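# Swing the fridge door fully open and leave it

## Task

Get the refrigerator door standing wide open and staying open by itself. The door must never be banged open or banged shut, the robot must not topple or finish leaning, and a door that stays open only because the robot is holding it does not count.

## Robot and tools

Robot: a wheeled base that can only drive straight or spin in place (no sideways motion), with a lifting column carrying a head and two six-joint arms (left and right), each with a parallel gripper. Shoulder height S = 0.90 m + column_m. Folded, the robot is 0.73 m long, 0.62 m wide and S + 0.43 m tall, and its front sits 0.40 m ahead of the column.

Frames: the base frame has its origin on the floor under the column, midway between the drive wheels, with x forward, y left and z up. The reported left_hand and right_hand points (where the fingers join; the tips extend 8 mm further) are in this frame. Each hand's z axis runs along the fingers and its y axis along the opening direction. The odometry frame is the base frame as it was when the scene started. base_odometry counts wheel turns only, so slipping shows up as travel. Heading runs from -3.142 to 3.142 and is positive to the left.

execute_actions: "actions" is a list holding one action or none; an empty list just returns state and images. An action may contain:
- "base" with exactly one key. translate_m is a relative drive in metres (-3 to 3, forward positive). rotate_rad is a relative spin in radians (-3.2 to 3.2, counter-clockwise/left positive). Both are counted from where the base last measured itself.
- "joints": one dictionary, keyed by joint name, of absolute targets. column_m is 0 to 0.8 m. head_tilt_rad is -0.61 to 1.308 (positive tilts down). The right-arm and left-arm keys have identical ranges: joint1 -2.879 to 2.879; joint2 0 to 3.141; joint3 0 to 3.019; joint4 -1.692 to 1.57; joint5 -1.57 to 1.57 (positive swings the hand to the robot's right); joint6 -2.094 to 2.094 (roll). The gripper key gives the fingertip gap in metres, 0 to 0.093. Joints you leave out may still be driving toward older targets.
- "speeds" (optional): a cap on top speed for this action only. translate_m 0.05 to 0.8 m/s, rotate_rad 0.1 to 1 rad/s; the defaults are the maxima. A base move that would need more than 8.667 s is rejected. speeds has no effect on the arms.
"cameras" selects images: cam_head_left, cam_head_right, cam_left_wrist, cam_right_wrist, nav_camera, or "all"; [] means no images. Unknown keys or out-of-range values make the whole call be refused, and nothing moves.

wait: seconds, 0 to 10. Commands nothing new and returns the state plus images. zoom_image: camera plus region [x0, y0, x1, y1] in pixels, at most 504 by 504; the origin is the top-left of that camera's latest full image. finished_scene: scene number; call it only once the door stays open without help.

Arm geometry (approximate): with left joint1 = -1.57 (right joint1 = 1.57) and joints 5 and 6 at 0, the arm moves in a vertical plane pointing forward, 0.23 m beside the column. Let a = j2 - 0.35, b = 1.05 + j2 - j3, c = b - j4. The hand is then 0.12 + 0.39 sin a + 0.38 cos b + 0.25 cos c m ahead and S + 0.39 cos a - 0.38 sin b - 0.25 sin c m up. c = 1.57 means the fingers point straight down. Real hands usually end up to about 5 cm lower and closer in than this predicts, so trust the reported hand positions. Reach is about 1 m from the shoulder. Targets within about 0.03 rad of the current reading (0.08 rad for joints 2 and 3) may not move anything, even when the status says done. To touch something gently, step about 0.05 rad per call from your previous target.

Result lines: base_status and joint_status say how each commanded motion ended. done = within tolerance (for the base, the wheels turned fully even if they slipped). off_target = stopped short and may still be pushing. contact_stop = the base stalled or the column sensed a touch. time_out = an arm blocked, keeping a target near where it stopped. "joint command not followed" with a cause: line = a self-collision or obstacle check held back the arm's targets; back the moved joints off by at least 0.05 rad, or drive away. on_its_own covers things you did not command; there, "held at" means a target, not a position. motor_effort lists only left_wheel and right_wheel (positive = forward), with the action's peak in brackets; effort at rest outside its normal range suggests pushing. base_tilt is in degrees, forward and right positive. If turned_by_wheels and turned_by_imu differ by more than about 4% and by at least 0.05 rad, the base hit something or slipped. wheel_motors_off = 1 means overload cut-off: pushing hard for about 3 s switches off both wheels for 2 s, and the base does not hold position during that time.

Cautions: move the door slowly so it never slams either way. Release it so it rests open by itself. After a base contact_stop, drive 0.05 m away before turning. A forward tilt drop of 0.5 degrees or more during a move means the robot is leaning back; reverse 0.05 m. A blocked arm keeps pushing and heats its motors (MOTOR HOT appears from 85 °C; at 100 °C the arm goes limp). To relieve the push, send back the arm's reported joint positions as its targets. Never let the arms collide or press on each other. Avoid moving the arms while column_m is below 0.3.

Cameras: the head cameras look ahead, tilted down by head_tilt_rad. nav_camera is on the front of the base, 0.23 m up. Each wrist camera sits 0.10 m behind its fingertips and looks along the fingers; closed fingertips appear at the image centre.

Each tool is called after "Call:" as a command line: name --argument value for each argument, lists and objects as JSON in quotes; but a table of rows of numbers goes row by row, as --pt "numbers of a row", without its own name.

## Session

Call:
execute_actions --actions '[]'

Scene clock: 0.00 s.
base_odometry: x=+0.000 y=+0.000 heading=+0.000 (m, m, rad; odometry frame)
turned_by_wheels: +0.000 (rad since the last result)
turned_by_imu: +0.000 (rad since the last result)
base_tilt: forward=-0.2 right=+0.6 (deg)
base_status: not commanded
joint_positions: column_m=+0.556 head_tilt_rad=+0.862 left_joint1_rad=-1.555 left_joint2_rad=+0.866 left_joint3_rad=+0.392 left_joint4_rad=-0.969 left_joint5_rad=-0.032 left_joint6_rad=-0.067 left_gripper_m=+0.095 right_joint1_rad=+1.572 right_joint2_rad=+0.898 right_joint3_rad=+0.393 right_joint4_rad=-0.923 right_joint5_rad=-0.020 right_joint6_rad=-0.033 right_gripper_m=+0.095
joint_status: not commanded
wheel_motors_off: 0
motor_effort: left_wheel=+0 right_wheel=+0 (%)
left_hand: x=+0.1384 y=+0.2331 z=+1.2620 quat_wxyz=(+0.443, +0.030, -0.896, -0.033) (m; base frame)
right_hand: x=+0.1395 y=-0.2217 z=+1.2523 quat_wxyz=(+0.437, +0.011, -0.899, -0.017) (m; base frame)
pictures: cam_head_left, cam_head_right, cam_left_wrist, cam_right_wrist, nav_camera
Images, in order (width x height): cam_head_left 672x504, cam_head_right 672x504, cam_left_wrist 504x504, cam_right_wrist 504x504, nav_camera 672x504.

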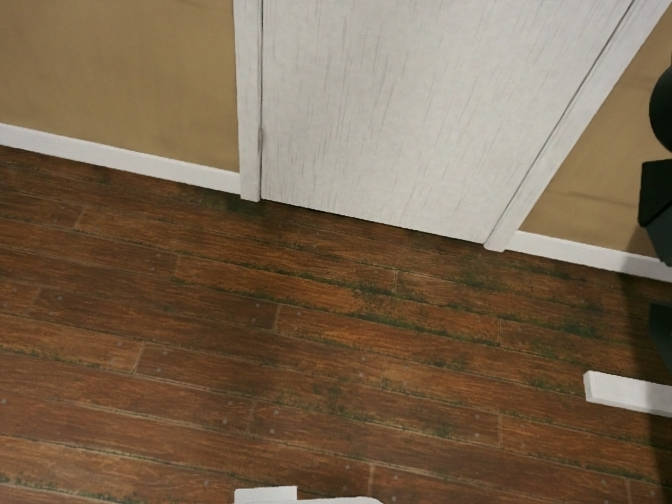

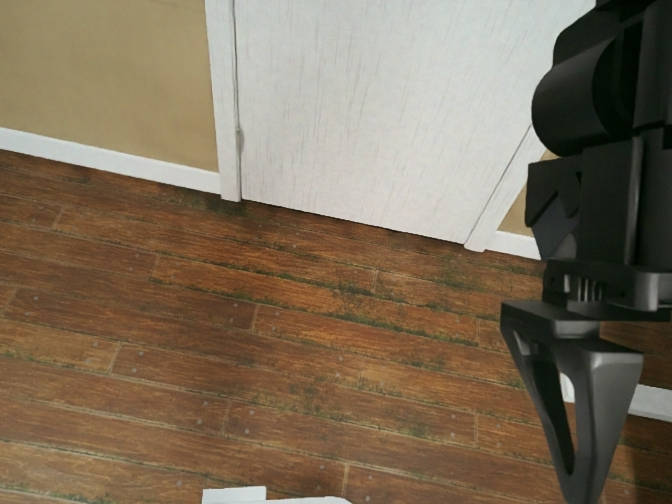

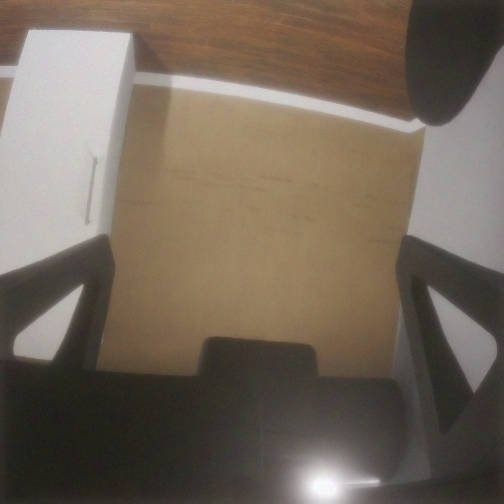

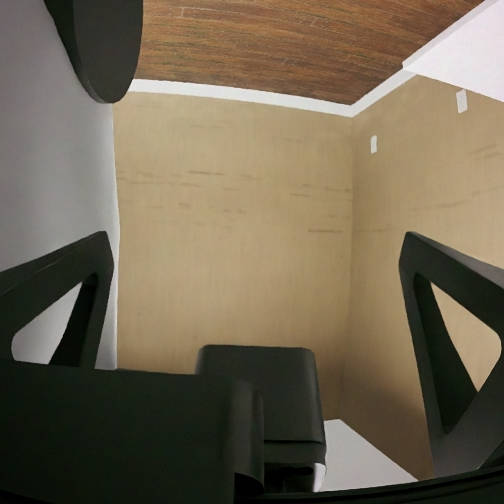

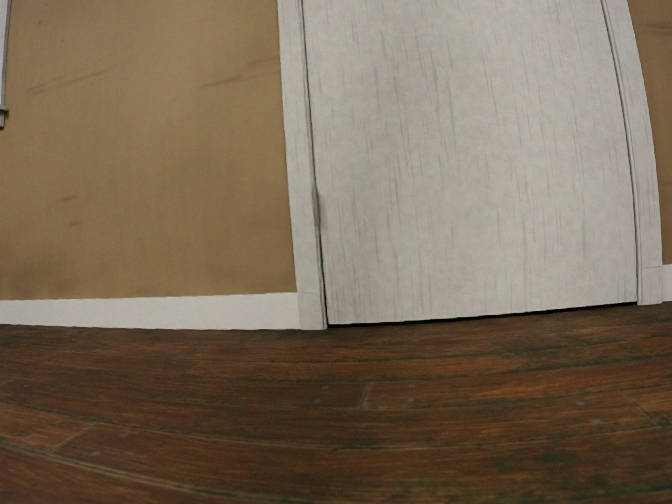

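Fridge is behind.

Call:
execute_actions --actions '[{"base":{"rotate_rad":3.0},"joints":{"head_tilt_rad":0.3}}]' --cameras '["cam_head_left","nav_camera"]'

Scene clock: 4.57 s.
base_odometry: x=+0.000 y=+0.000 heading=+2.999 (m, m, rad; odometry frame)
turned_by_wheels: +2.999 (rad since the last result)
turned_by_imu: +3.039 (rad since the last result)
base_tilt: forward=-0.2 right=+0.5 (deg)
base_status: done
joint_positions: column_m=+0.556 head_tilt_rad=+0.319 left_joint1_rad=-1.555 left_joint2_rad=+0.866 left_joint3_rad=+0.392 left_joint4_rad=-0.969 left_joint5_rad=-0.032 left_joint6_rad=-0.067 left_gripper_m=+0.095 right_joint1_rad=+1.572 right_joint2_rad=+0.898 right_joint3_rad=+0.393 right_joint4_rad=-0.923 right_joint5_rad=-0.020 right_joint6_rad=-0.033 right_gripper_m=+0.095
joint_status: all done
wheel_motors_off: 0
motor_effort: left_wheel=-3(34) right_wheel=+3(29) (%)
left_hand: x=+0.1384 y=+0.2331 z=+1.2620 quat_wxyz=(+0.443, +0.030, -0.896, -0.033) (m; base frame)
right_hand: x=+0.1395 y=-0.2217 z=+1.2523 quat_wxyz=(+0.437, +0.011, -0.899, -0.017) (m; base frame)
pictures: cam_head_left, nav_camera
Images, in order (width x height): cam_head_left 672x504, nav_camera 672x504.

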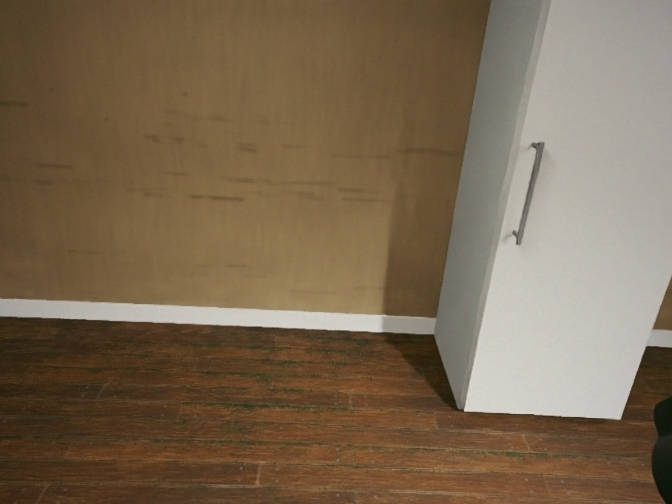

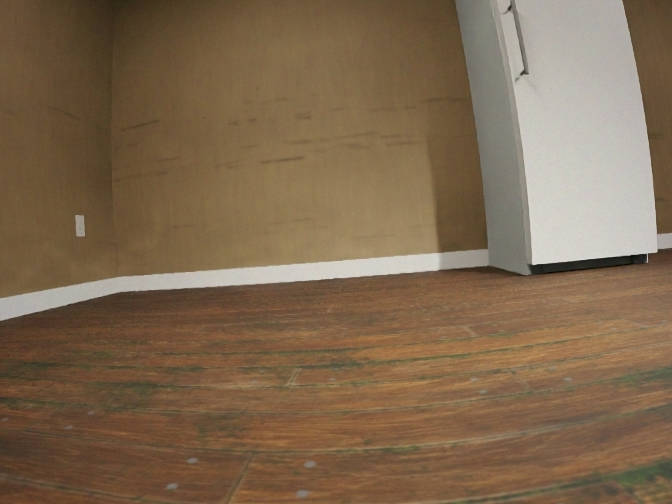

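Call:
execute_actions --actions '[{"base":{"rotate_rad":-0.6}}]' --cameras '[]'

Call:
execute_actions --actions '[{"base":{"translate_m":1.3}}]' --cameras '[]'

Call:
execute_actions --actions '[{"base":{"rotate_rad":0.6},"joints":{"right_joint2_rad":0.93,"right_joint3_rad":0.78,"right_joint4_rad":1.2,"right_joint6_rad":1.57}}]' --cameras '["cam_head_right","nav_camera","cam_right_wrist"]'

Scene clock: 6.67 s.
base_odometry: x=+0.000 y=+0.000 heading=+2.400 (m, m, rad; odometry frame)
turned_by_wheels: -0.599 (rad since the last result)
turned_by_imu: -0.607 (rad since the last result)
base_tilt: forward=-0.3 right=+0.6 (deg)
base_status: done
joint_positions: column_m=+0.556 head_tilt_rad=+0.319 left_joint1_rad=-1.555 left_joint2_rad=+0.866 left_joint3_rad=+0.392 left_joint4_rad=-0.969 left_joint5_rad=-0.032 left_joint6_rad=-0.067 left_gripper_m=+0.095 right_joint1_rad=+1.572 right_joint2_rad=+0.898 right_joint3_rad=+0.393 right_joint4_rad=-0.923 right_joint5_rad=-0.020 right_joint6_rad=-0.033 right_gripper_m=+0.095
joint_status: not commanded
wheel_motors_off: 0
motor_effort: left_wheel=+3(21) right_wheel=+0(20) (%)
left_hand: x=+0.1384 y=+0.2331 z=+1.2620 quat_wxyz=(+0.443, +0.030, -0.896, -0.033) (m; base frame)
right_hand: x=+0.1395 y=-0.2217 z=+1.2523 quat_wxyz=(+0.437, +0.011, -0.899, -0.017) (m; base frame)
pictures: none
No camera images: the call's "cameras" was empty. Leave "cameras" out to get every camera's image.

Scene clock: 10.50 s.
base_odometry: x=-0.959 y=+0.878 heading=+2.401 (m, m, rad; odometry frame)
turned_by_wheels: +0.001 (rad since the last result)
turned_by_imu: +0.002 (rad since the last result)
base_tilt: forward=-0.4 right=+0.5 (deg)
base_status: done
joint_positions: column_m=+0.556 head_tilt_rad=+0.319 left_joint1_rad=-1.555 left_joint2_rad=+0.866 left_joint3_rad=+0.394 left_joint4_rad=-0.969 left_joint5_rad=-0.032 left_joint6_rad=-0.067 left_gripper_m=+0.095 right_joint1_rad=+1.572 right_joint2_rad=+0.898 right_joint3_rad=+0.395 right_joint4_rad=-0.923 right_joint5_rad=-0.020 right_joint6_rad=-0.033 right_gripper_m=+0.095
joint_status: not commanded
wheel_motors_off: 0
motor_effort: left_wheel=+2(48) right_wheel=-2(33) (%)
left_hand: x=+0.1394 y=+0.2331 z=+1.2617 quat_wxyz=(+0.442, +0.030, -0.896, -0.033) (m; base frame)
right_hand: x=+0.1405 y=-0.2217 z=+1.2519 quat_wxyz=(+0.436, +0.011, -0.900, -0.017) (m; base frame)
pictures: none
No camera images: the call's "cameras" was empty. Leave "cameras" out to get every camera's image.

Scene clock: 12.87 s.
base_odometry: x=-0.959 y=+0.878 heading=+2.999 (m, m, rad; odometry frame)
turned_by_wheels: +0.598 (rad since the last result)
turned_by_imu: +0.605 (rad since the last result)
base_tilt: forward=-0.2 right=+0.5 (deg)
base_status: done
joint_positions: column_m=+0.556 head_tilt_rad=+0.319 left_joint1_rad=-1.555 left_joint2_rad=+0.866 left_joint3_rad=+0.394 left_joint4_rad=-0.969 left_joint5_rad=-0.032 left_joint6_rad=-0.067 left_gripper_m=+0.095 right_joint1_rad=+1.571 right_joint2_rad=+0.957 right_joint3_rad=+0.696 right_joint4_rad=+1.161 right_joint5_rad=-0.025 right_joint6_rad=+1.569 right_gripper_m=+0.095
joint_status: all done
wheel_motors_off: 0
motor_effort: left_wheel=-5(38) right_wheel=+5(27) (%)
left_hand: x=+0.1394 y=+0.2331 z=+1.2617 quat_wxyz=(+0.442, +0.030, -0.896, -0.033) (m; base frame)
right_hand: x=+0.6869 y=-0.2210 z=+1.3681 quat_wxyz=(-0.455, -0.529, -0.542, -0.468) (m; base frame)
pictures: cam_head_right, cam_right_wrist, nav_camera
Images, in order (width x height): cam_head_right 672x504, cam_right_wrist 504x504, nav_camera 672x504.

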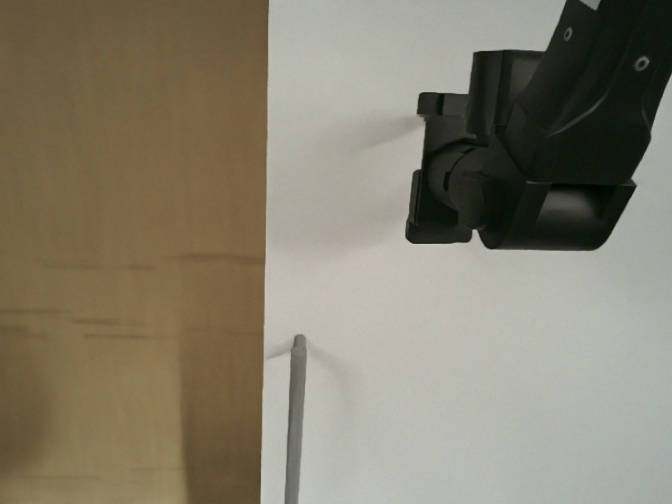

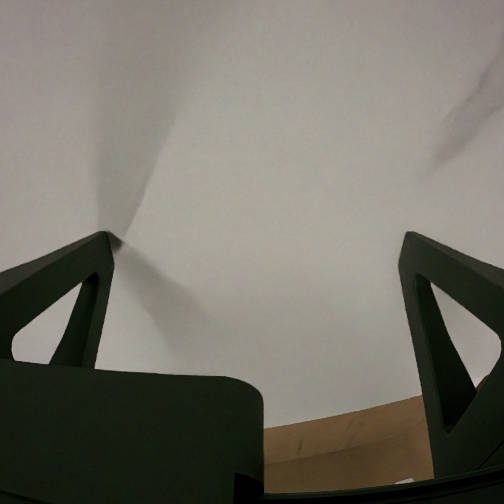

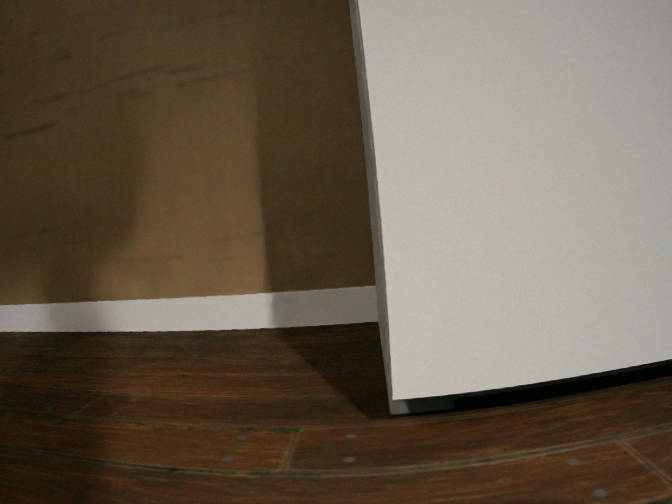

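Call:
execute_actions --actions '[{"base":{"translate_m":-0.25},"joints":{"right_joint6_rad":0,"column_m":0.25,"right_joint1_rad":1.85,"head_tilt_rad":0.5}}]' --cameras '["cam_head_right","cam_right_wrist"]'

Scene clock: 17.50 s.
base_odometry: x=-0.711 y=+0.842 heading=+2.999 (m, m, rad; odometry frame)
turned_by_wheels: +0.001 (rad since the last result)
turned_by_imu: +0.002 (rad since the last result)
base_tilt: forward=-0.3 right=+0.6 (deg)
base_status: done
joint_positions: column_m=+0.250 head_tilt_rad=+0.505 left_joint1_rad=-1.555 left_joint2_rad=+0.866 left_joint3_rad=+0.389 left_joint4_rad=-0.969 left_joint5_rad=-0.032 left_joint6_rad=-0.067 left_gripper_m=+0.095 right_joint1_rad=+1.855 right_joint2_rad=+0.940 right_joint3_rad=+0.768 right_joint4_rad=+1.185 right_joint5_rad=-0.020 right_joint6_rad=+0.009 right_gripper_m=+0.095
joint_status: all done
wheel_motors_off: 0
motor_effort: left_wheel=+1(44) right_wheel=-1(35) (%)
left_hand: x=+0.1368 y=+0.2331 z=+0.9564 quat_wxyz=(+0.444, +0.030, -0.895, -0.033) (m; base frame)
right_hand: x=+0.7090 y=-0.1210 z=+1.1170 quat_wxyz=(-0.687, -0.031, -0.710, -0.148) (m; base frame)
pictures: cam_head_right, cam_right_wrist
Images, in order (width x height): cam_head_right 672x504, cam_right_wrist 504x504.

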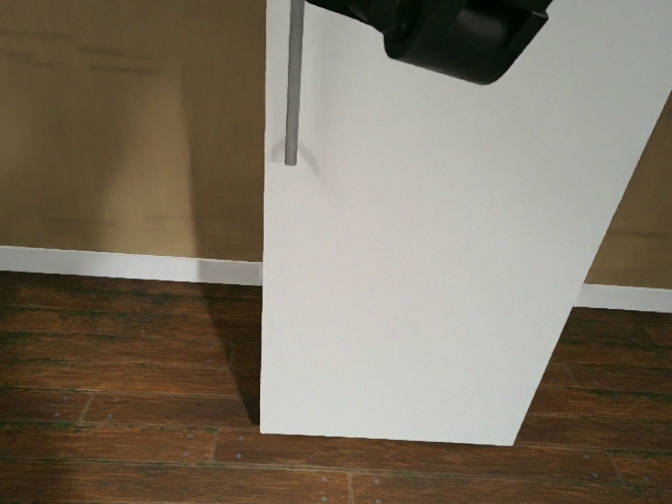

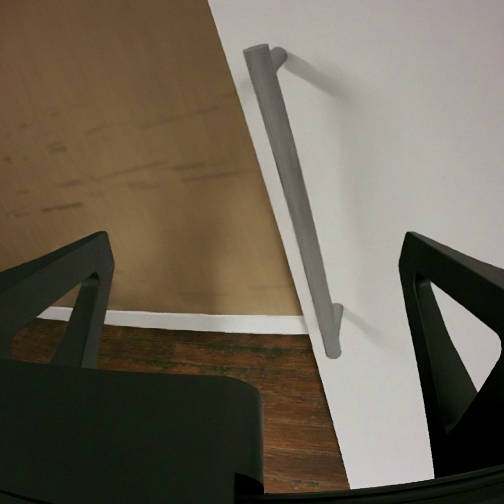

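Call:
execute_actions --actions '[{"base":{"translate_m":0.19},"speeds":{"translate_m":0.1}}]' --cameras '["cam_right_wrist"]'

Scene clock: 20.37 s.
base_odometry: x=-0.899 y=+0.869 heading=+2.998 (m, m, rad; odometry frame)
turned_by_wheels: -0.001 (rad since the last result)
turned_by_imu: -0.001 (rad since the last result)
base_tilt: forward=-0.2 right=+0.5 (deg)
base_status: done
joint_positions: column_m=+0.250 head_tilt_rad=+0.505 left_joint1_rad=-1.555 left_joint2_rad=+0.866 left_joint3_rad=+0.391 left_joint4_rad=-0.969 left_joint5_rad=-0.032 left_joint6_rad=-0.067 left_gripper_m=+0.095 right_joint1_rad=+1.855 right_joint2_rad=+0.939 right_joint3_rad=+0.769 right_joint4_rad=+1.185 right_joint5_rad=-0.020 right_joint6_rad=+0.009 right_gripper_m=+0.095
joint_status: not commanded
wheel_motors_off: 0
motor_effort: left_wheel=-1(36) right_wheel=+1(31) (%)
left_hand: x=+0.1380 y=+0.2331 z=+0.9560 quat_wxyz=(+0.443, +0.030, -0.895, -0.033) (m; base frame)
right_hand: x=+0.7092 y=-0.1211 z=+1.1176 quat_wxyz=(-0.688, -0.031, -0.710, -0.148) (m; base frame)
pictures: cam_right_wrist
Images, in order (width x height): cam_right_wrist 504x504.

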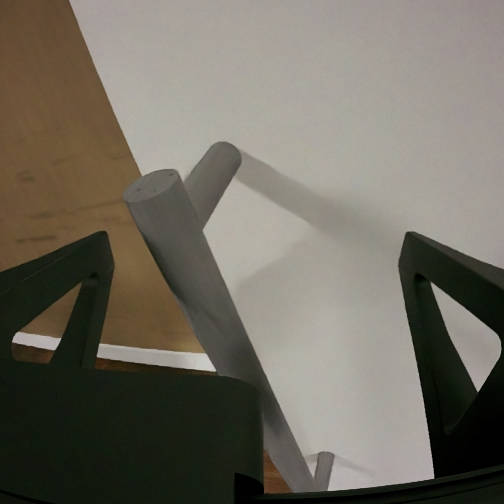

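Hand appears just above the handle top; lower the column.

Call:
execute_actions --actions '[{"joints":{"column_m":0.13}}]' --cameras '["cam_right_wrist"]'

Call:
execute_actions --actions '[{"joints":{"right_gripper_m":0.0}}]' --cameras '["cam_right_wrist"]'

Scene clock: 22.60 s.
base_odometry: x=-0.899 y=+0.869 heading=+2.998 (m, m, rad; odometry frame)
turned_by_wheels: +0.000 (rad since the last result)
turned_by_imu: +0.001 (rad since the last result)
base_tilt: forward=-0.3 right=+0.6 (deg)
base_status: not commanded
joint_positions: column_m=+0.130 head_tilt_rad=+0.505 left_joint1_rad=-1.555 left_joint2_rad=+0.866 left_joint3_rad=+0.391 left_joint4_rad=-0.969 left_joint5_rad=-0.032 left_joint6_rad=-0.067 left_gripper_m=+0.095 right_joint1_rad=+1.855 right_joint2_rad=+0.939 right_joint3_rad=+0.769 right_joint4_rad=+1.185 right_joint5_rad=-0.020 right_joint6_rad=+0.009 right_gripper_m=+0.095
joint_status: all done
wheel_motors_off: 0
motor_effort: left_wheel=-2(2) right_wheel=+1(1) (%)
left_hand: x=+0.1380 y=+0.2331 z=+0.8360 quat_wxyz=(+0.443, +0.030, -0.895, -0.033) (m; base frame)
right_hand: x=+0.7092 y=-0.1211 z=+0.9977 quat_wxyz=(-0.688, -0.031, -0.710, -0.148) (m; base frame)
pictures: cam_right_wrist
Images, in order (width x height): cam_right_wrist 504x504.

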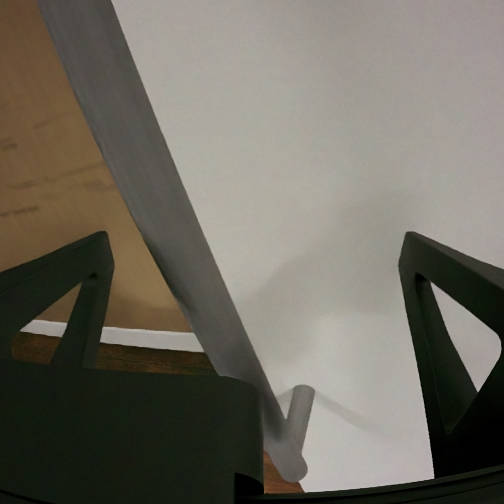

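Scene clock: 23.40 s.
base_odometry: x=-0.899 y=+0.869 heading=+2.998 (m, m, rad; odometry frame)
turned_by_wheels: +0.000 (rad since the last result)
turned_by_imu: +0.000 (rad since the last result)
base_tilt: forward=-0.1 right=+0.6 (deg)
base_status: not commanded
joint_positions: column_m=+0.130 head_tilt_rad=+0.505 left_joint1_rad=-1.555 left_joint2_rad=+0.866 left_joint3_rad=+0.391 left_joint4_rad=-0.969 left_joint5_rad=-0.032 left_joint6_rad=-0.067 left_gripper_m=+0.095 right_joint1_rad=+1.858 right_joint2_rad=+0.939 right_joint3_rad=+0.764 right_joint4_rad=+1.185 right_joint5_rad=-0.023 right_joint6_rad=+0.008 right_gripper_m=+0.001
joint_status: all done
wheel_motors_off: 0
motor_effort: left_wheel=-3(3) right_wheel=+1(2) (%)
left_hand: x=+0.1380 y=+0.2331 z=+0.8360 quat_wxyz=(+0.443, +0.030, -0.895, -0.033) (m; base frame)
right_hand: x=+0.7073 y=-0.1197 z=+0.9969 quat_wxyz=(-0.687, -0.030, -0.711, -0.150) (m; base frame)
pictures: cam_right_wrist
Images, in order (width x height): cam_right_wrist 504x504.

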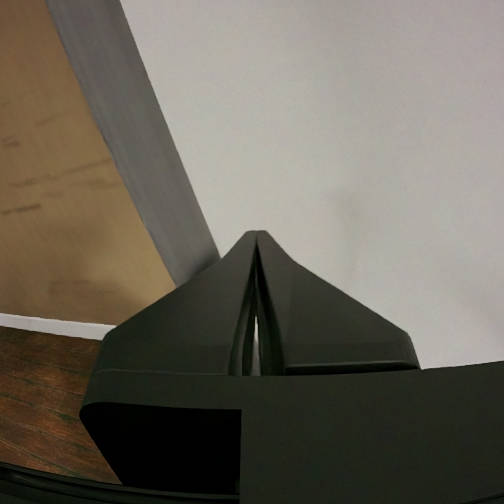

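Missed; need further in and a bit left.

Call:
execute_actions --actions '[{"joints":{"right_gripper_m":0.093,"right_joint1_rad":1.95}}]' --cameras '[]'

Call:
execute_actions --actions '[{"base":{"translate_m":0.05},"speeds":{"translate_m":0.1}}]' --cameras '[]'

Call:
execute_actions --actions '[{"joints":{"right_gripper_m":0.0}}]' --cameras '["cam_right_wrist"]'

Scene clock: 24.23 s.
base_odometry: x=-0.899 y=+0.869 heading=+2.998 (m, m, rad; odometry frame)
turned_by_wheels: +0.000 (rad since the last result)
turned_by_imu: +0.000 (rad since the last result)
base_tilt: forward=-0.2 right=+0.6 (deg)
base_status: not commanded
joint_positions: column_m=+0.130 head_tilt_rad=+0.505 left_joint1_rad=-1.555 left_joint2_rad=+0.866 left_joint3_rad=+0.391 left_joint4_rad=-0.969 left_joint5_rad=-0.032 left_joint6_rad=-0.067 left_gripper_m=+0.095 right_joint1_rad=+1.956 right_joint2_rad=+0.938 right_joint3_rad=+0.763 right_joint4_rad=+1.186 right_joint5_rad=-0.020 right_joint6_rad=+0.008 right_gripper_m=+0.093
joint_status: all done
wheel_motors_off: 0
motor_effort: left_wheel=-3(5) right_wheel=+2(5) (%)
left_hand: x=+0.1380 y=+0.2331 z=+0.8360 quat_wxyz=(+0.443, +0.030, -0.895, -0.033) (m; base frame)
right_hand: x=+0.7011 y=-0.0872 z=+1.0070 quat_wxyz=(-0.681, -0.042, -0.705, -0.195) (m; base frame)
pictures: none
No camera images: the call's "cameras" was empty. Leave "cameras" out to get every camera's image.

Scene clock: 25.60 s.
base_odometry: x=-0.949 y=+0.876 heading=+2.997 (m, m, rad; odometry frame)
turned_by_wheels: -0.001 (rad since the last result)
turned_by_imu: -0.001 (rad since the last result)
base_tilt: forward=-0.2 right=+0.5 (deg)
base_status: done
joint_positions: column_m=+0.130 head_tilt_rad=+0.505 left_joint1_rad=-1.555 left_joint2_rad=+0.866 left_joint3_rad=+0.391 left_joint4_rad=-0.969 left_joint5_rad=-0.032 left_joint6_rad=-0.067 left_gripper_m=+0.095 right_joint1_rad=+1.956 right_joint2_rad=+0.938 right_joint3_rad=+0.763 right_joint4_rad=+1.186 right_joint5_rad=-0.020 right_joint6_rad=+0.008 right_gripper_m=+0.093
joint_status: not commanded
wheel_motors_off: 0
motor_effort: left_wheel=-2(30) right_wheel=+1(41) (%)
left_hand: x=+0.1380 y=+0.2331 z=+0.8360 quat_wxyz=(+0.443, +0.030, -0.895, -0.033) (m; base frame)
right_hand: x=+0.7013 y=-0.0873 z=+1.0074 quat_wxyz=(-0.681, -0.042, -0.704, -0.195) (m; base frame)
pictures: none
No camera images: the call's "cameras" was empty. Leave "cameras" out to get every camera's image.

Scene clock: 26.60 s.
base_odometry: x=-0.949 y=+0.876 heading=+2.997 (m, m, rad; odometry frame)
turned_by_wheels: +0.000 (rad since the last result)
turned_by_imu: +0.000 (rad since the last result)
base_tilt: forward=-0.2 right=+0.7 (deg)
base_status: not commanded
joint_positions: column_m=+0.130 head_tilt_rad=+0.505 left_joint1_rad=-1.555 left_joint2_rad=+0.866 left_joint3_rad=+0.391 left_joint4_rad=-0.969 left_joint5_rad=-0.032 left_joint6_rad=-0.067 left_gripper_m=+0.095 right_joint1_rad=+1.956 right_joint2_rad=+0.938 right_joint3_rad=+0.763 right_joint4_rad=+1.187 right_joint5_rad=-0.036 right_joint6_rad=-0.155 right_gripper_m=+0.023
joint_status: right_gripper_m off_target (ended at +0.023, target +0.000)
wheel_motors_off: 0
motor_effort: left_wheel=-1(2) right_wheel=+1(2) (%)
left_hand: x=+0.1380 y=+0.2331 z=+0.8360 quat_wxyz=(+0.443, +0.030, -0.895, -0.033) (m; base frame)
right_hand: x=+0.7006 y=-0.0845 z=+1.0085 quat_wxyz=(-0.696, +0.020, -0.703, -0.145) (m; base frame)
pictures: cam_right_wrist
Images, in order (width x height): cam_right_wrist 504x504.

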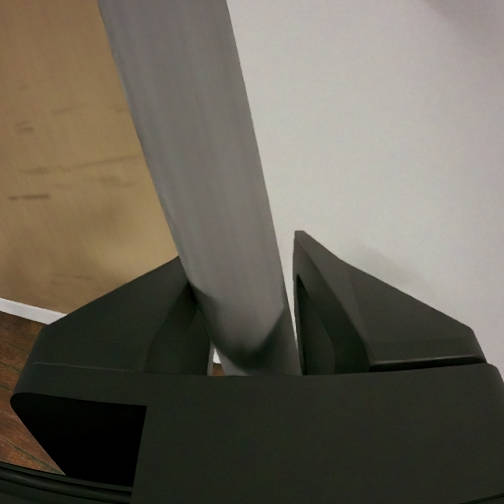

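Gripped. Pull.

Call:
execute_actions --actions '[{"base":{"translate_m":-0.3},"speeds":{"translate_m":0.1}}]' --cameras '["cam_head_right"]'

Scene clock: 30.57 s.
base_odometry: x=-0.652 y=+0.833 heading=+2.997 (m, m, rad; odometry frame)
turned_by_wheels: +0.001 (rad since the last result)
turned_by_imu: +0.002 (rad since the last result)
base_tilt: forward=-0.3 right=+0.4 (deg)
base_status: done
joint_positions: column_m=+0.130 head_tilt_rad=+0.505 left_joint1_rad=-1.555 left_joint2_rad=+0.866 left_joint3_rad=+0.391 left_joint4_rad=-0.969 left_joint5_rad=-0.032 left_joint6_rad=-0.067 left_gripper_m=+0.095 right_joint1_rad=+1.943 right_joint2_rad=+0.939 right_joint3_rad=+0.776 right_joint4_rad=+1.185 right_joint5_rad=-0.018 right_joint6_rad=-0.010 right_gripper_m=+0.001
joint_status: not commanded
wheel_motors_off: 0
on_its_own: right_gripper_m moved -0.022 to your old target +0.000
motor_effort: left_wheel=+1(28) right_wheel=-1(39) (%)
left_hand: x=+0.1382 y=+0.2331 z=+0.8360 quat_wxyz=(+0.443, +0.030, -0.895, -0.033) (m; base frame)
right_hand: x=+0.7069 y=-0.0923 z=+1.0096 quat_wxyz=(-0.687, -0.036, -0.702, -0.182) (m; base frame)
pictures: cam_head_right
Images, in order (width x height): cam_head_right 672x504.

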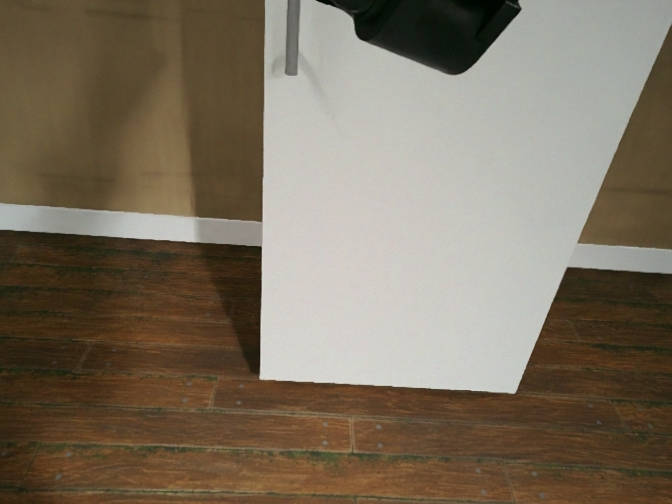

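Call:
execute_actions --actions '[{"joints":{"right_joint5_rad":-1.4,"right_joint1_rad":1.35,"head_tilt_rad":0.2}}]' --cameras '["cam_head_right","cam_right_wrist"]'

Scene clock: 32.33 s.
base_odometry: x=-0.652 y=+0.833 heading=+2.997 (m, m, rad; odometry frame)
turned_by_wheels: +0.000 (rad since the last result)
turned_by_imu: +0.001 (rad since the last result)
base_tilt: forward=-0.3 right=+0.5 (deg)
base_status: not commanded
joint_positions: column_m=+0.130 head_tilt_rad=+0.220 left_joint1_rad=-1.555 left_joint2_rad=+0.866 left_joint3_rad=+0.391 left_joint4_rad=-0.969 left_joint5_rad=-0.032 left_joint6_rad=-0.067 left_gripper_m=+0.095 right_joint1_rad=+1.348 right_joint2_rad=+0.939 right_joint3_rad=+0.776 right_joint4_rad=+1.185 right_joint5_rad=-1.397 right_joint6_rad=-0.010 right_gripper_m=+0.001
joint_status: all done
wheel_motors_off: 0
motor_effort: left_wheel=+1(1) right_wheel=-1(0) (%)
left_hand: x=+0.1382 y=+0.2331 z=+0.8360 quat_wxyz=(+0.443, +0.030, -0.895, -0.033) (m; base frame)
right_hand: x=+0.5927 y=-0.1231 z=+0.9649 quat_wxyz=(-0.515, +0.470, -0.612, -0.373) (m; base frame)
pictures: cam_head_right, cam_right_wrist
Images, in order (width x height): cam_head_right 672x504, cam_right_wrist 504x504.

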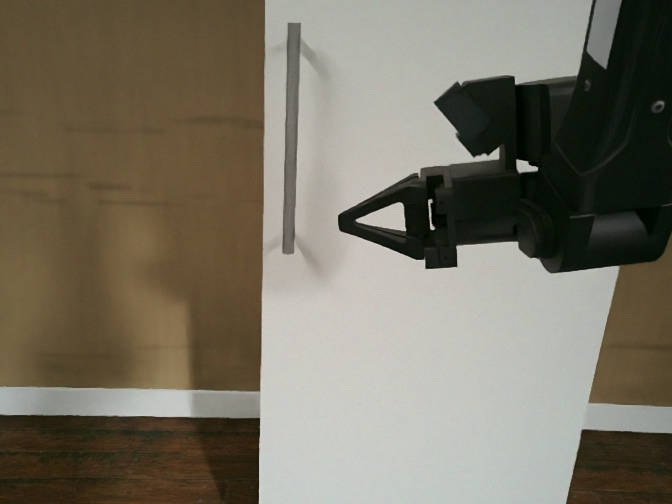

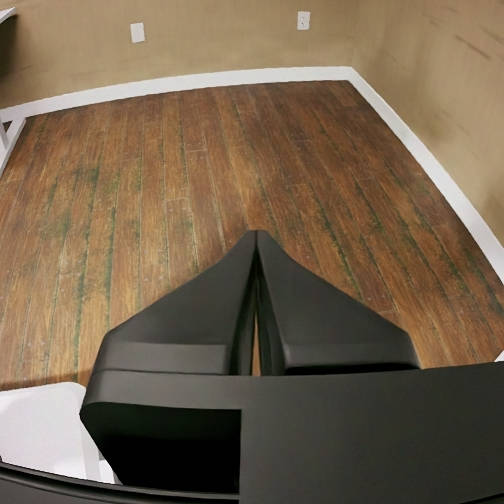

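Call:
execute_actions --actions '[{"base":{"translate_m":0.42},"speeds":{"translate_m":0.15},"joints":{"column_m":0.2}}]' --cameras '[]'

Call:
execute_actions --actions '[{"joints":{"right_joint1_rad":1.6}}]' --cameras '["cam_head_right","cam_right_wrist"]'

Scene clock: 36.03 s.
base_odometry: x=-1.067 y=+0.893 heading=+2.997 (m, m, rad; odometry frame)
turned_by_wheels: +0.000 (rad since the last result)
turned_by_imu: +0.001 (rad since the last result)
base_tilt: forward=-0.1 right=+0.6 (deg)
base_status: done
joint_positions: column_m=+0.200 head_tilt_rad=+0.219 left_joint1_rad=-1.555 left_joint2_rad=+0.866 left_joint3_rad=+0.391 left_joint4_rad=-0.969 left_joint5_rad=-0.032 left_joint6_rad=-0.067 left_gripper_m=+0.095 right_joint1_rad=+1.349 right_joint2_rad=+0.932 right_joint3_rad=+0.716 right_joint4_rad=+1.211 right_joint5_rad=-1.442 right_joint6_rad=-0.060 right_gripper_m=+0.001
joint_status: all done
wheel_motors_off: 0
motor_effort: left_wheel=+4(29) right_wheel=+4(24) (%)
left_hand: x=+0.1380 y=+0.2331 z=+0.9059 quat_wxyz=(+0.443, +0.030, -0.895, -0.033) (m; base frame)
right_hand: x=+0.5637 y=-0.1200 z=+1.0268 quat_wxyz=(-0.508, +0.489, -0.598, -0.380) (m; base frame)
pictures: none
No camera images: the call's "cameras" was empty. Leave "cameras" out to get every camera's image.

Scene clock: 38.17 s.
base_odometry: x=-1.067 y=+0.893 heading=+2.997 (m, m, rad; odometry frame)
turned_by_wheels: +0.000 (rad since the last result)
turned_by_imu: +0.000 (rad since the last result)
base_tilt: forward=-0.3 right=+0.6 (deg)
base_status: not commanded
joint_positions: column_m=+0.200 head_tilt_rad=+0.219 left_joint1_rad=-1.555 left_joint2_rad=+0.866 left_joint3_rad=+0.391 left_joint4_rad=-0.969 left_joint5_rad=-0.032 left_joint6_rad=-0.067 left_gripper_m=+0.095 right_joint1_rad=+1.475 right_joint2_rad=+0.933 right_joint3_rad=+0.712 right_joint4_rad=+1.211 right_joint5_rad=-1.356 right_joint6_rad=-0.062 right_gripper_m=+0.001
joint_status: right_joint1_rad time_out (moved +0.127 of +0.251)
wheel_motors_off: 0
on_its_own: right_joint1_rad reads +1.475 and still pushes toward +1.600 since a time_out
motor_effort: left_wheel=-10(10) right_wheel=+24(24) (%)
left_hand: x=+0.1380 y=+0.2331 z=+0.9059 quat_wxyz=(+0.443, +0.030, -0.895, -0.033) (m; base frame)
right_hand: x=+0.5686 y=-0.0854 z=+1.0384 quat_wxyz=(-0.540, +0.457, -0.581, -0.403) (m; base frame)
pictures: cam_head_right, cam_right_wrist
Images, in order (width x height): cam_head_right 672x504, cam_right_wrist 504x504.

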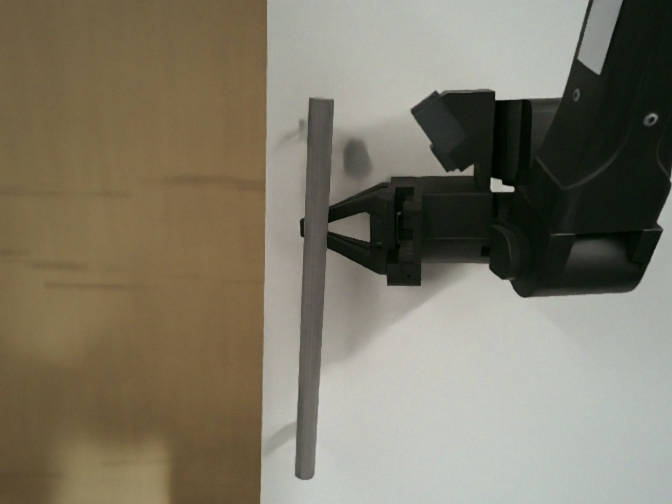

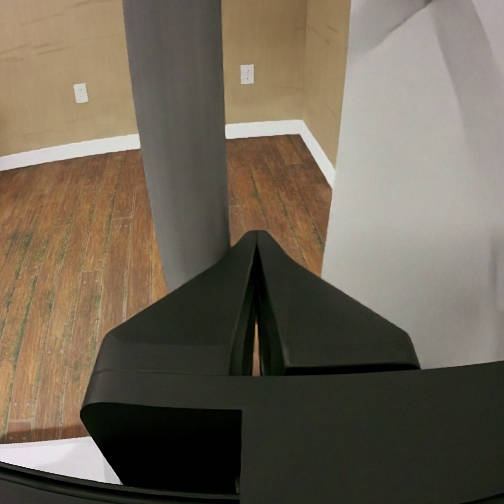

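Hooked behind. Pull.

Call:
execute_actions --actions '[{"base":{"translate_m":-0.35},"speeds":{"translate_m":0.1}}]' --cameras '["cam_head_right"]'

Scene clock: 42.63 s.
base_odometry: x=-0.721 y=+0.843 heading=+2.997 (m, m, rad; odometry frame)
turned_by_wheels: +0.000 (rad since the last result)
turned_by_imu: +0.002 (rad since the last result)
base_tilt: forward=-0.3 right=+0.6 (deg)
base_status: done
joint_positions: column_m=+0.200 head_tilt_rad=+0.219 left_joint1_rad=-1.555 left_joint2_rad=+0.866 left_joint3_rad=+0.391 left_joint4_rad=-0.969 left_joint5_rad=-0.032 left_joint6_rad=-0.067 left_gripper_m=+0.095 right_joint1_rad=+1.607 right_joint2_rad=+0.938 right_joint3_rad=+0.764 right_joint4_rad=+1.186 right_joint5_rad=-1.402 right_joint6_rad=+0.010 right_gripper_m=+0.001
joint_status: not commanded
wheel_motors_off: 0
on_its_own: right_joint1_rad moved +0.132 to your old target +1.600
motor_effort: left_wheel=+1(57) right_wheel=+0(23) (%)
left_hand: x=+0.1378 y=+0.2331 z=+0.9059 quat_wxyz=(+0.443, +0.030, -0.895, -0.033) (m; base frame)
right_hand: x=+0.5693 y=-0.0458 z=+1.0645 quat_wxyz=(-0.531, +0.442, -0.540, -0.480) (m; base frame)
pictures: cam_head_right
Images, in order (width x height): cam_head_right 672x504.

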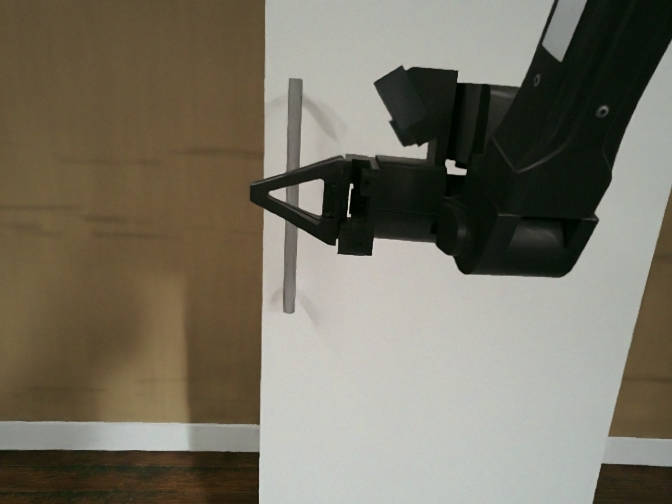

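Call:
execute_actions --actions '[{"joints":{"right_joint1_rad":1.3,"right_gripper_m":0.06}}]' --cameras '[]'

Call:
execute_actions --actions '[{"base":{"translate_m":0.33},"speeds":{"translate_m":0.15}}]' --cameras '[]'

Call:
execute_actions --actions '[{"joints":{"right_joint1_rad":1.65}}]' --cameras '["cam_head_right","cam_right_wrist"]'

Scene clock: 45.97 s.
base_odometry: x=-0.721 y=+0.843 heading=+2.997 (m, m, rad; odometry frame)
turned_by_wheels: +0.000 (rad since the last result)
turned_by_imu: +0.001 (rad since the last result)
base_tilt: forward=-0.3 right=+0.5 (deg)
base_status: not commanded
joint_positions: column_m=+0.200 head_tilt_rad=+0.219 left_joint1_rad=-1.555 left_joint2_rad=+0.866 left_joint3_rad=+0.391 left_joint4_rad=-0.969 left_joint5_rad=-0.032 left_joint6_rad=-0.067 left_gripper_m=+0.095 right_joint1_rad=+1.296 right_joint2_rad=+0.938 right_joint3_rad=+0.764 right_joint4_rad=+1.186 right_joint5_rad=-1.402 right_joint6_rad=+0.010 right_gripper_m=+0.060
joint_status: all done
wheel_motors_off: 0
motor_effort: left_wheel=+1(1) right_wheel=-1(1) (%)
left_hand: x=+0.1378 y=+0.2331 z=+0.9059 quat_wxyz=(+0.443, +0.030, -0.895, -0.033) (m; base frame)
right_hand: x=+0.5901 y=-0.1394 z=+1.0285 quat_wxyz=(-0.503, +0.466, -0.633, -0.360) (m; base frame)
pictures: none
No camera images: the call's "cameras" was empty. Leave "cameras" out to get every camera's image.

Scene clock: 48.97 s.
base_odometry: x=-1.047 y=+0.890 heading=+2.997 (m, m, rad; odometry frame)
turned_by_wheels: +0.000 (rad since the last result)
turned_by_imu: +0.000 (rad since the last result)
base_tilt: forward=-0.3 right=+0.6 (deg)
base_status: done
joint_positions: column_m=+0.200 head_tilt_rad=+0.219 left_joint1_rad=-1.555 left_joint2_rad=+0.866 left_joint3_rad=+0.392 left_joint4_rad=-0.969 left_joint5_rad=-0.032 left_joint6_rad=-0.067 left_gripper_m=+0.095 right_joint1_rad=+1.296 right_joint2_rad=+0.937 right_joint3_rad=+0.745 right_joint4_rad=+1.199 right_joint5_rad=-1.427 right_joint6_rad=-0.025 right_gripper_m=+0.060
joint_status: not commanded
wheel_motors_off: 0
motor_effort: left_wheel=+2(30) right_wheel=+1(27) (%)
left_hand: x=+0.1384 y=+0.2331 z=+0.9057 quat_wxyz=(+0.443, +0.030, -0.896, -0.033) (m; base frame)
right_hand: x=+0.5789 y=-0.1378 z=+1.0254 quat_wxyz=(-0.502, +0.482, -0.621, -0.361) (m; base frame)
pictures: none
No camera images: the call's "cameras" was empty. Leave "cameras" out to get every camera's image.

Scene clock: 49.93 s.
base_odometry: x=-1.047 y=+0.890 heading=+2.997 (m, m, rad; odometry frame)
turned_by_wheels: +0.000 (rad since the last result)
turned_by_imu: +0.000 (rad since the last result)
base_tilt: forward=-0.3 right=+0.7 (deg)
base_status: not commanded
joint_positions: column_m=+0.200 head_tilt_rad=+0.219 left_joint1_rad=-1.555 left_joint2_rad=+0.866 left_joint3_rad=+0.392 left_joint4_rad=-0.969 left_joint5_rad=-0.032 left_joint6_rad=-0.067 left_gripper_m=+0.095 right_joint1_rad=+1.647 right_joint2_rad=+0.937 right_joint3_rad=+0.753 right_joint4_rad=+1.199 right_joint5_rad=-1.401 right_joint6_rad=-0.009 right_gripper_m=+0.060
joint_status: all done
wheel_motors_off: 0
motor_effort: left_wheel=+2(2) right_wheel=+3(4) (%)
left_hand: x=+0.1384 y=+0.2331 z=+0.9057 quat_wxyz=(+0.443, +0.030, -0.896, -0.033) (m; base frame)
right_hand: x=+0.5618 y=-0.0349 z=+1.0699 quat_wxyz=(-0.540, +0.443, -0.523, -0.489) (m; base frame)
pictures: cam_head_right, cam_right_wrist
Images, in order (width x height): cam_head_right 672x504, cam_right_wrist 504x504.

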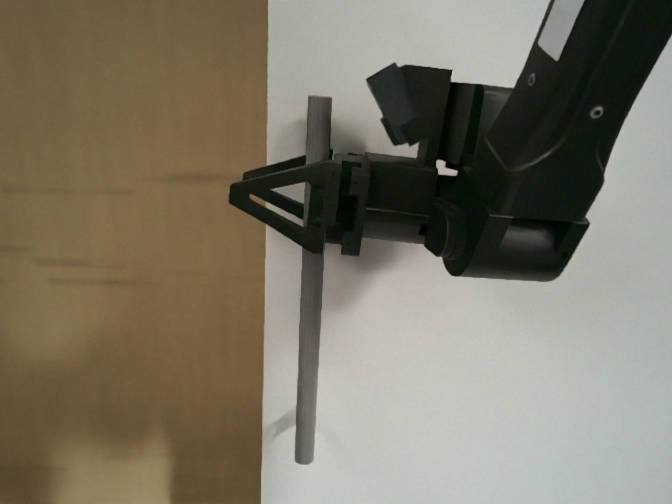

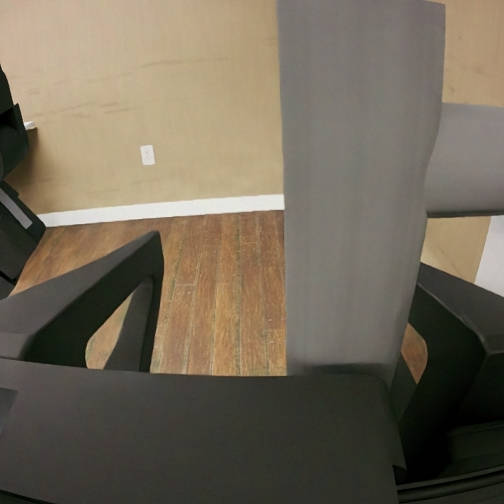

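Call:
execute_actions --actions '[{"joints":{"right_gripper_m":0.0}}]' --cameras '[]'

Call:
execute_actions --actions '[{"base":{"translate_m":-0.3},"speeds":{"translate_m":0.1}}]' --cameras '["cam_head_right"]'

Scene clock: 50.70 s.
base_odometry: x=-1.047 y=+0.890 heading=+2.997 (m, m, rad; odometry frame)
turned_by_wheels: +0.000 (rad since the last result)
turned_by_imu: +0.000 (rad since the last result)
base_tilt: forward=-0.3 right=+0.6 (deg)
base_status: not commanded
joint_positions: column_m=+0.200 head_tilt_rad=+0.219 left_joint1_rad=-1.555 left_joint2_rad=+0.866 left_joint3_rad=+0.392 left_joint4_rad=-0.969 left_joint5_rad=-0.032 left_joint6_rad=-0.067 left_gripper_m=+0.095 right_joint1_rad=+1.639 right_joint2_rad=+0.942 right_joint3_rad=+0.786 right_joint4_rad=+1.201 right_joint5_rad=-1.379 right_joint6_rad=-0.036 right_gripper_m=+0.014
joint_status: right_gripper_m off_target (ended at +0.014, target +0.000)
wheel_motors_off: 0
motor_effort: left_wheel=+2(2) right_wheel=-1(4) (%)
left_hand: x=+0.1384 y=+0.2331 z=+0.9057 quat_wxyz=(+0.443, +0.030, -0.896, -0.033) (m; base frame)
right_hand: x=+0.5778 y=-0.0375 z=+1.0743 quat_wxyz=(-0.559, +0.452, -0.517, -0.466) (m; base frame)
pictures: none
No camera images: the call's "cameras" was empty. Leave "cameras" out to get every camera's image.

Scene clock: 57.20 s.
base_odometry: x=-0.753 y=+0.848 heading=+2.970 (m, m, rad; odometry frame)
turned_by_wheels: -0.026 (rad since the last result)
turned_by_imu: -0.025 (rad since the last result)
base_tilt: forward=-0.2 right=+0.6 (deg)
base_status: done
joint_positions: column_m=+0.200 head_tilt_rad=+0.219 left_joint1_rad=-1.555 left_joint2_rad=+0.866 left_joint3_rad=+0.391 left_joint4_rad=-0.969 left_joint5_rad=-0.032 left_joint6_rad=-0.067 left_gripper_m=+0.095 right_joint1_rad=+1.470 right_joint2_rad=+0.955 right_joint3_rad=+0.880 right_joint4_rad=+1.184 right_joint5_rad=-1.289 right_joint6_rad=+0.061 right_gripper_m=+0.014
joint_status: not commanded
wheel_motors_off: 0
motor_effort: left_wheel=-16(52) right_wheel=+3(38) (%)
left_hand: x=+0.1378 y=+0.2331 z=+0.9059 quat_wxyz=(+0.443, +0.030, -0.895, -0.033) (m; base frame)
right_hand: x=+0.6391 y=-0.0908 z=+1.0679 quat_wxyz=(-0.561, +0.431, -0.589, -0.390) (m; base frame)
pictures: cam_head_right
Images, in order (width x height): cam_head_right 672x504.

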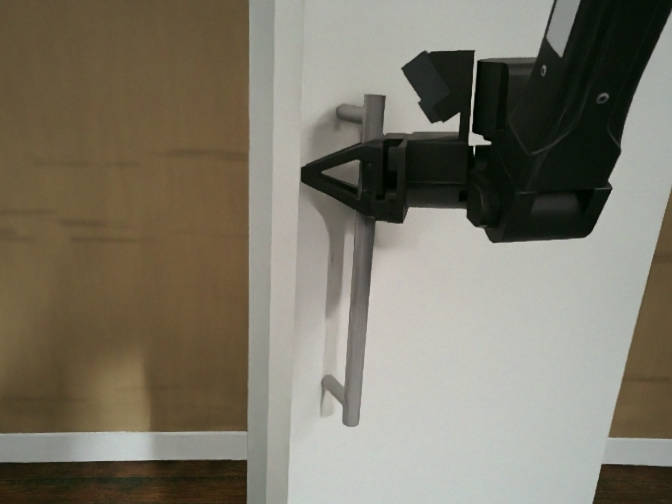

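Opening. Continue with a rightward turn and backing.

Call:
execute_actions --actions '[{"base":{"translate_m":-0.25},"speeds":{"translate_m":0.1},"joints":{"right_joint1_rad":1.2}}]' --cameras '[]'

Call:
execute_actions --actions '[{"base":{"rotate_rad":-0.5},"speeds":{"rotate_rad":0.2}}]' --cameras '["cam_head_right"]'

Scene clock: 61.73 s.
base_odometry: x=-0.510 y=+0.805 heading=+2.968 (m, m, rad; odometry frame)
turned_by_wheels: -0.003 (rad since the last result)
turned_by_imu: -0.001 (rad since the last result)
base_tilt: forward=-0.1 right=+0.7 (deg)
base_status: done
joint_positions: column_m=+0.200 head_tilt_rad=+0.219 left_joint1_rad=-1.555 left_joint2_rad=+0.866 left_joint3_rad=+0.391 left_joint4_rad=-0.969 left_joint5_rad=-0.032 left_joint6_rad=-0.067 left_gripper_m=+0.095 right_joint1_rad=+1.079 right_joint2_rad=+0.991 right_joint3_rad=+0.940 right_joint4_rad=+1.116 right_joint5_rad=-0.826 right_joint6_rad=+0.295 right_gripper_m=+0.015
joint_status: right_joint1_rad off_target (ended at +1.079, target +1.200)
wheel_motors_off: 0
motor_effort: left_wheel=-11(73) right_wheel=-11(25) (%)
left_hand: x=+0.1382 y=+0.2331 z=+0.9058 quat_wxyz=(+0.443, +0.030, -0.895, -0.033) (m; base frame)
right_hand: x=+0.7291 y=-0.2772 z=+1.0567 quat_wxyz=(-0.592, +0.228, -0.759, -0.147) (m; base frame)
pictures: none
No camera images: the call's "cameras" was empty. Leave "cameras" out to get every camera's image.

Scene clock: 64.90 s.
base_odometry: x=-0.510 y=+0.805 heading=+2.469 (m, m, rad; odometry frame)
turned_by_wheels: -0.499 (rad since the last result)
turned_by_imu: -0.501 (rad since the last result)
base_tilt: forward=-0.4 right=+0.7 (deg)
base_status: done
joint_positions: column_m=+0.200 head_tilt_rad=+0.219 left_joint1_rad=-1.555 left_joint2_rad=+0.866 left_joint3_rad=+0.391 left_joint4_rad=-0.969 left_joint5_rad=-0.032 left_joint6_rad=-0.067 left_gripper_m=+0.095 right_joint1_rad=+1.195 right_joint2_rad=+0.936 right_joint3_rad=+0.757 right_joint4_rad=+1.186 right_joint5_rad=-1.403 right_joint6_rad=+0.011 right_gripper_m=+0.001
joint_status: not commanded
wheel_motors_off: 0
on_its_own: right_joint1_rad moved +0.117 to your old target +1.200; right_gripper_m moved -0.014 to your old target +0.000
motor_effort: left_wheel=+3(28) right_wheel=-4(48) (%)
left_hand: x=+0.1382 y=+0.2331 z=+0.9058 quat_wxyz=(+0.443, +0.030, -0.895, -0.033) (m; base frame)
right_hand: x=+0.5909 y=-0.1716 z=+1.0213 quat_wxyz=(-0.489, +0.470, -0.661, -0.321) (m; base frame)
pictures: cam_head_right
Images, in order (width x height): cam_head_right 672x504.

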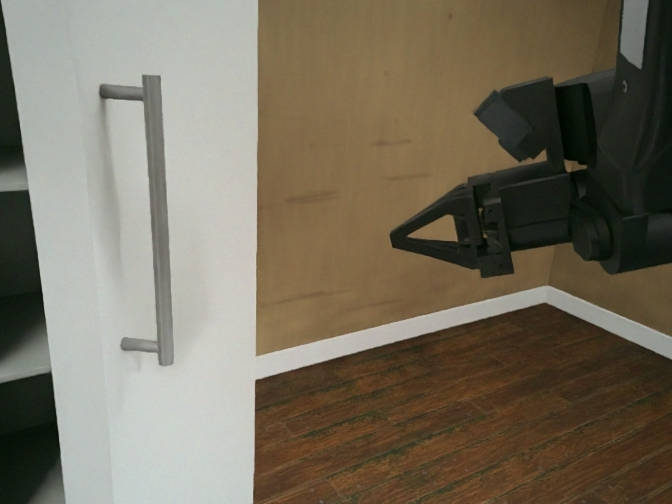

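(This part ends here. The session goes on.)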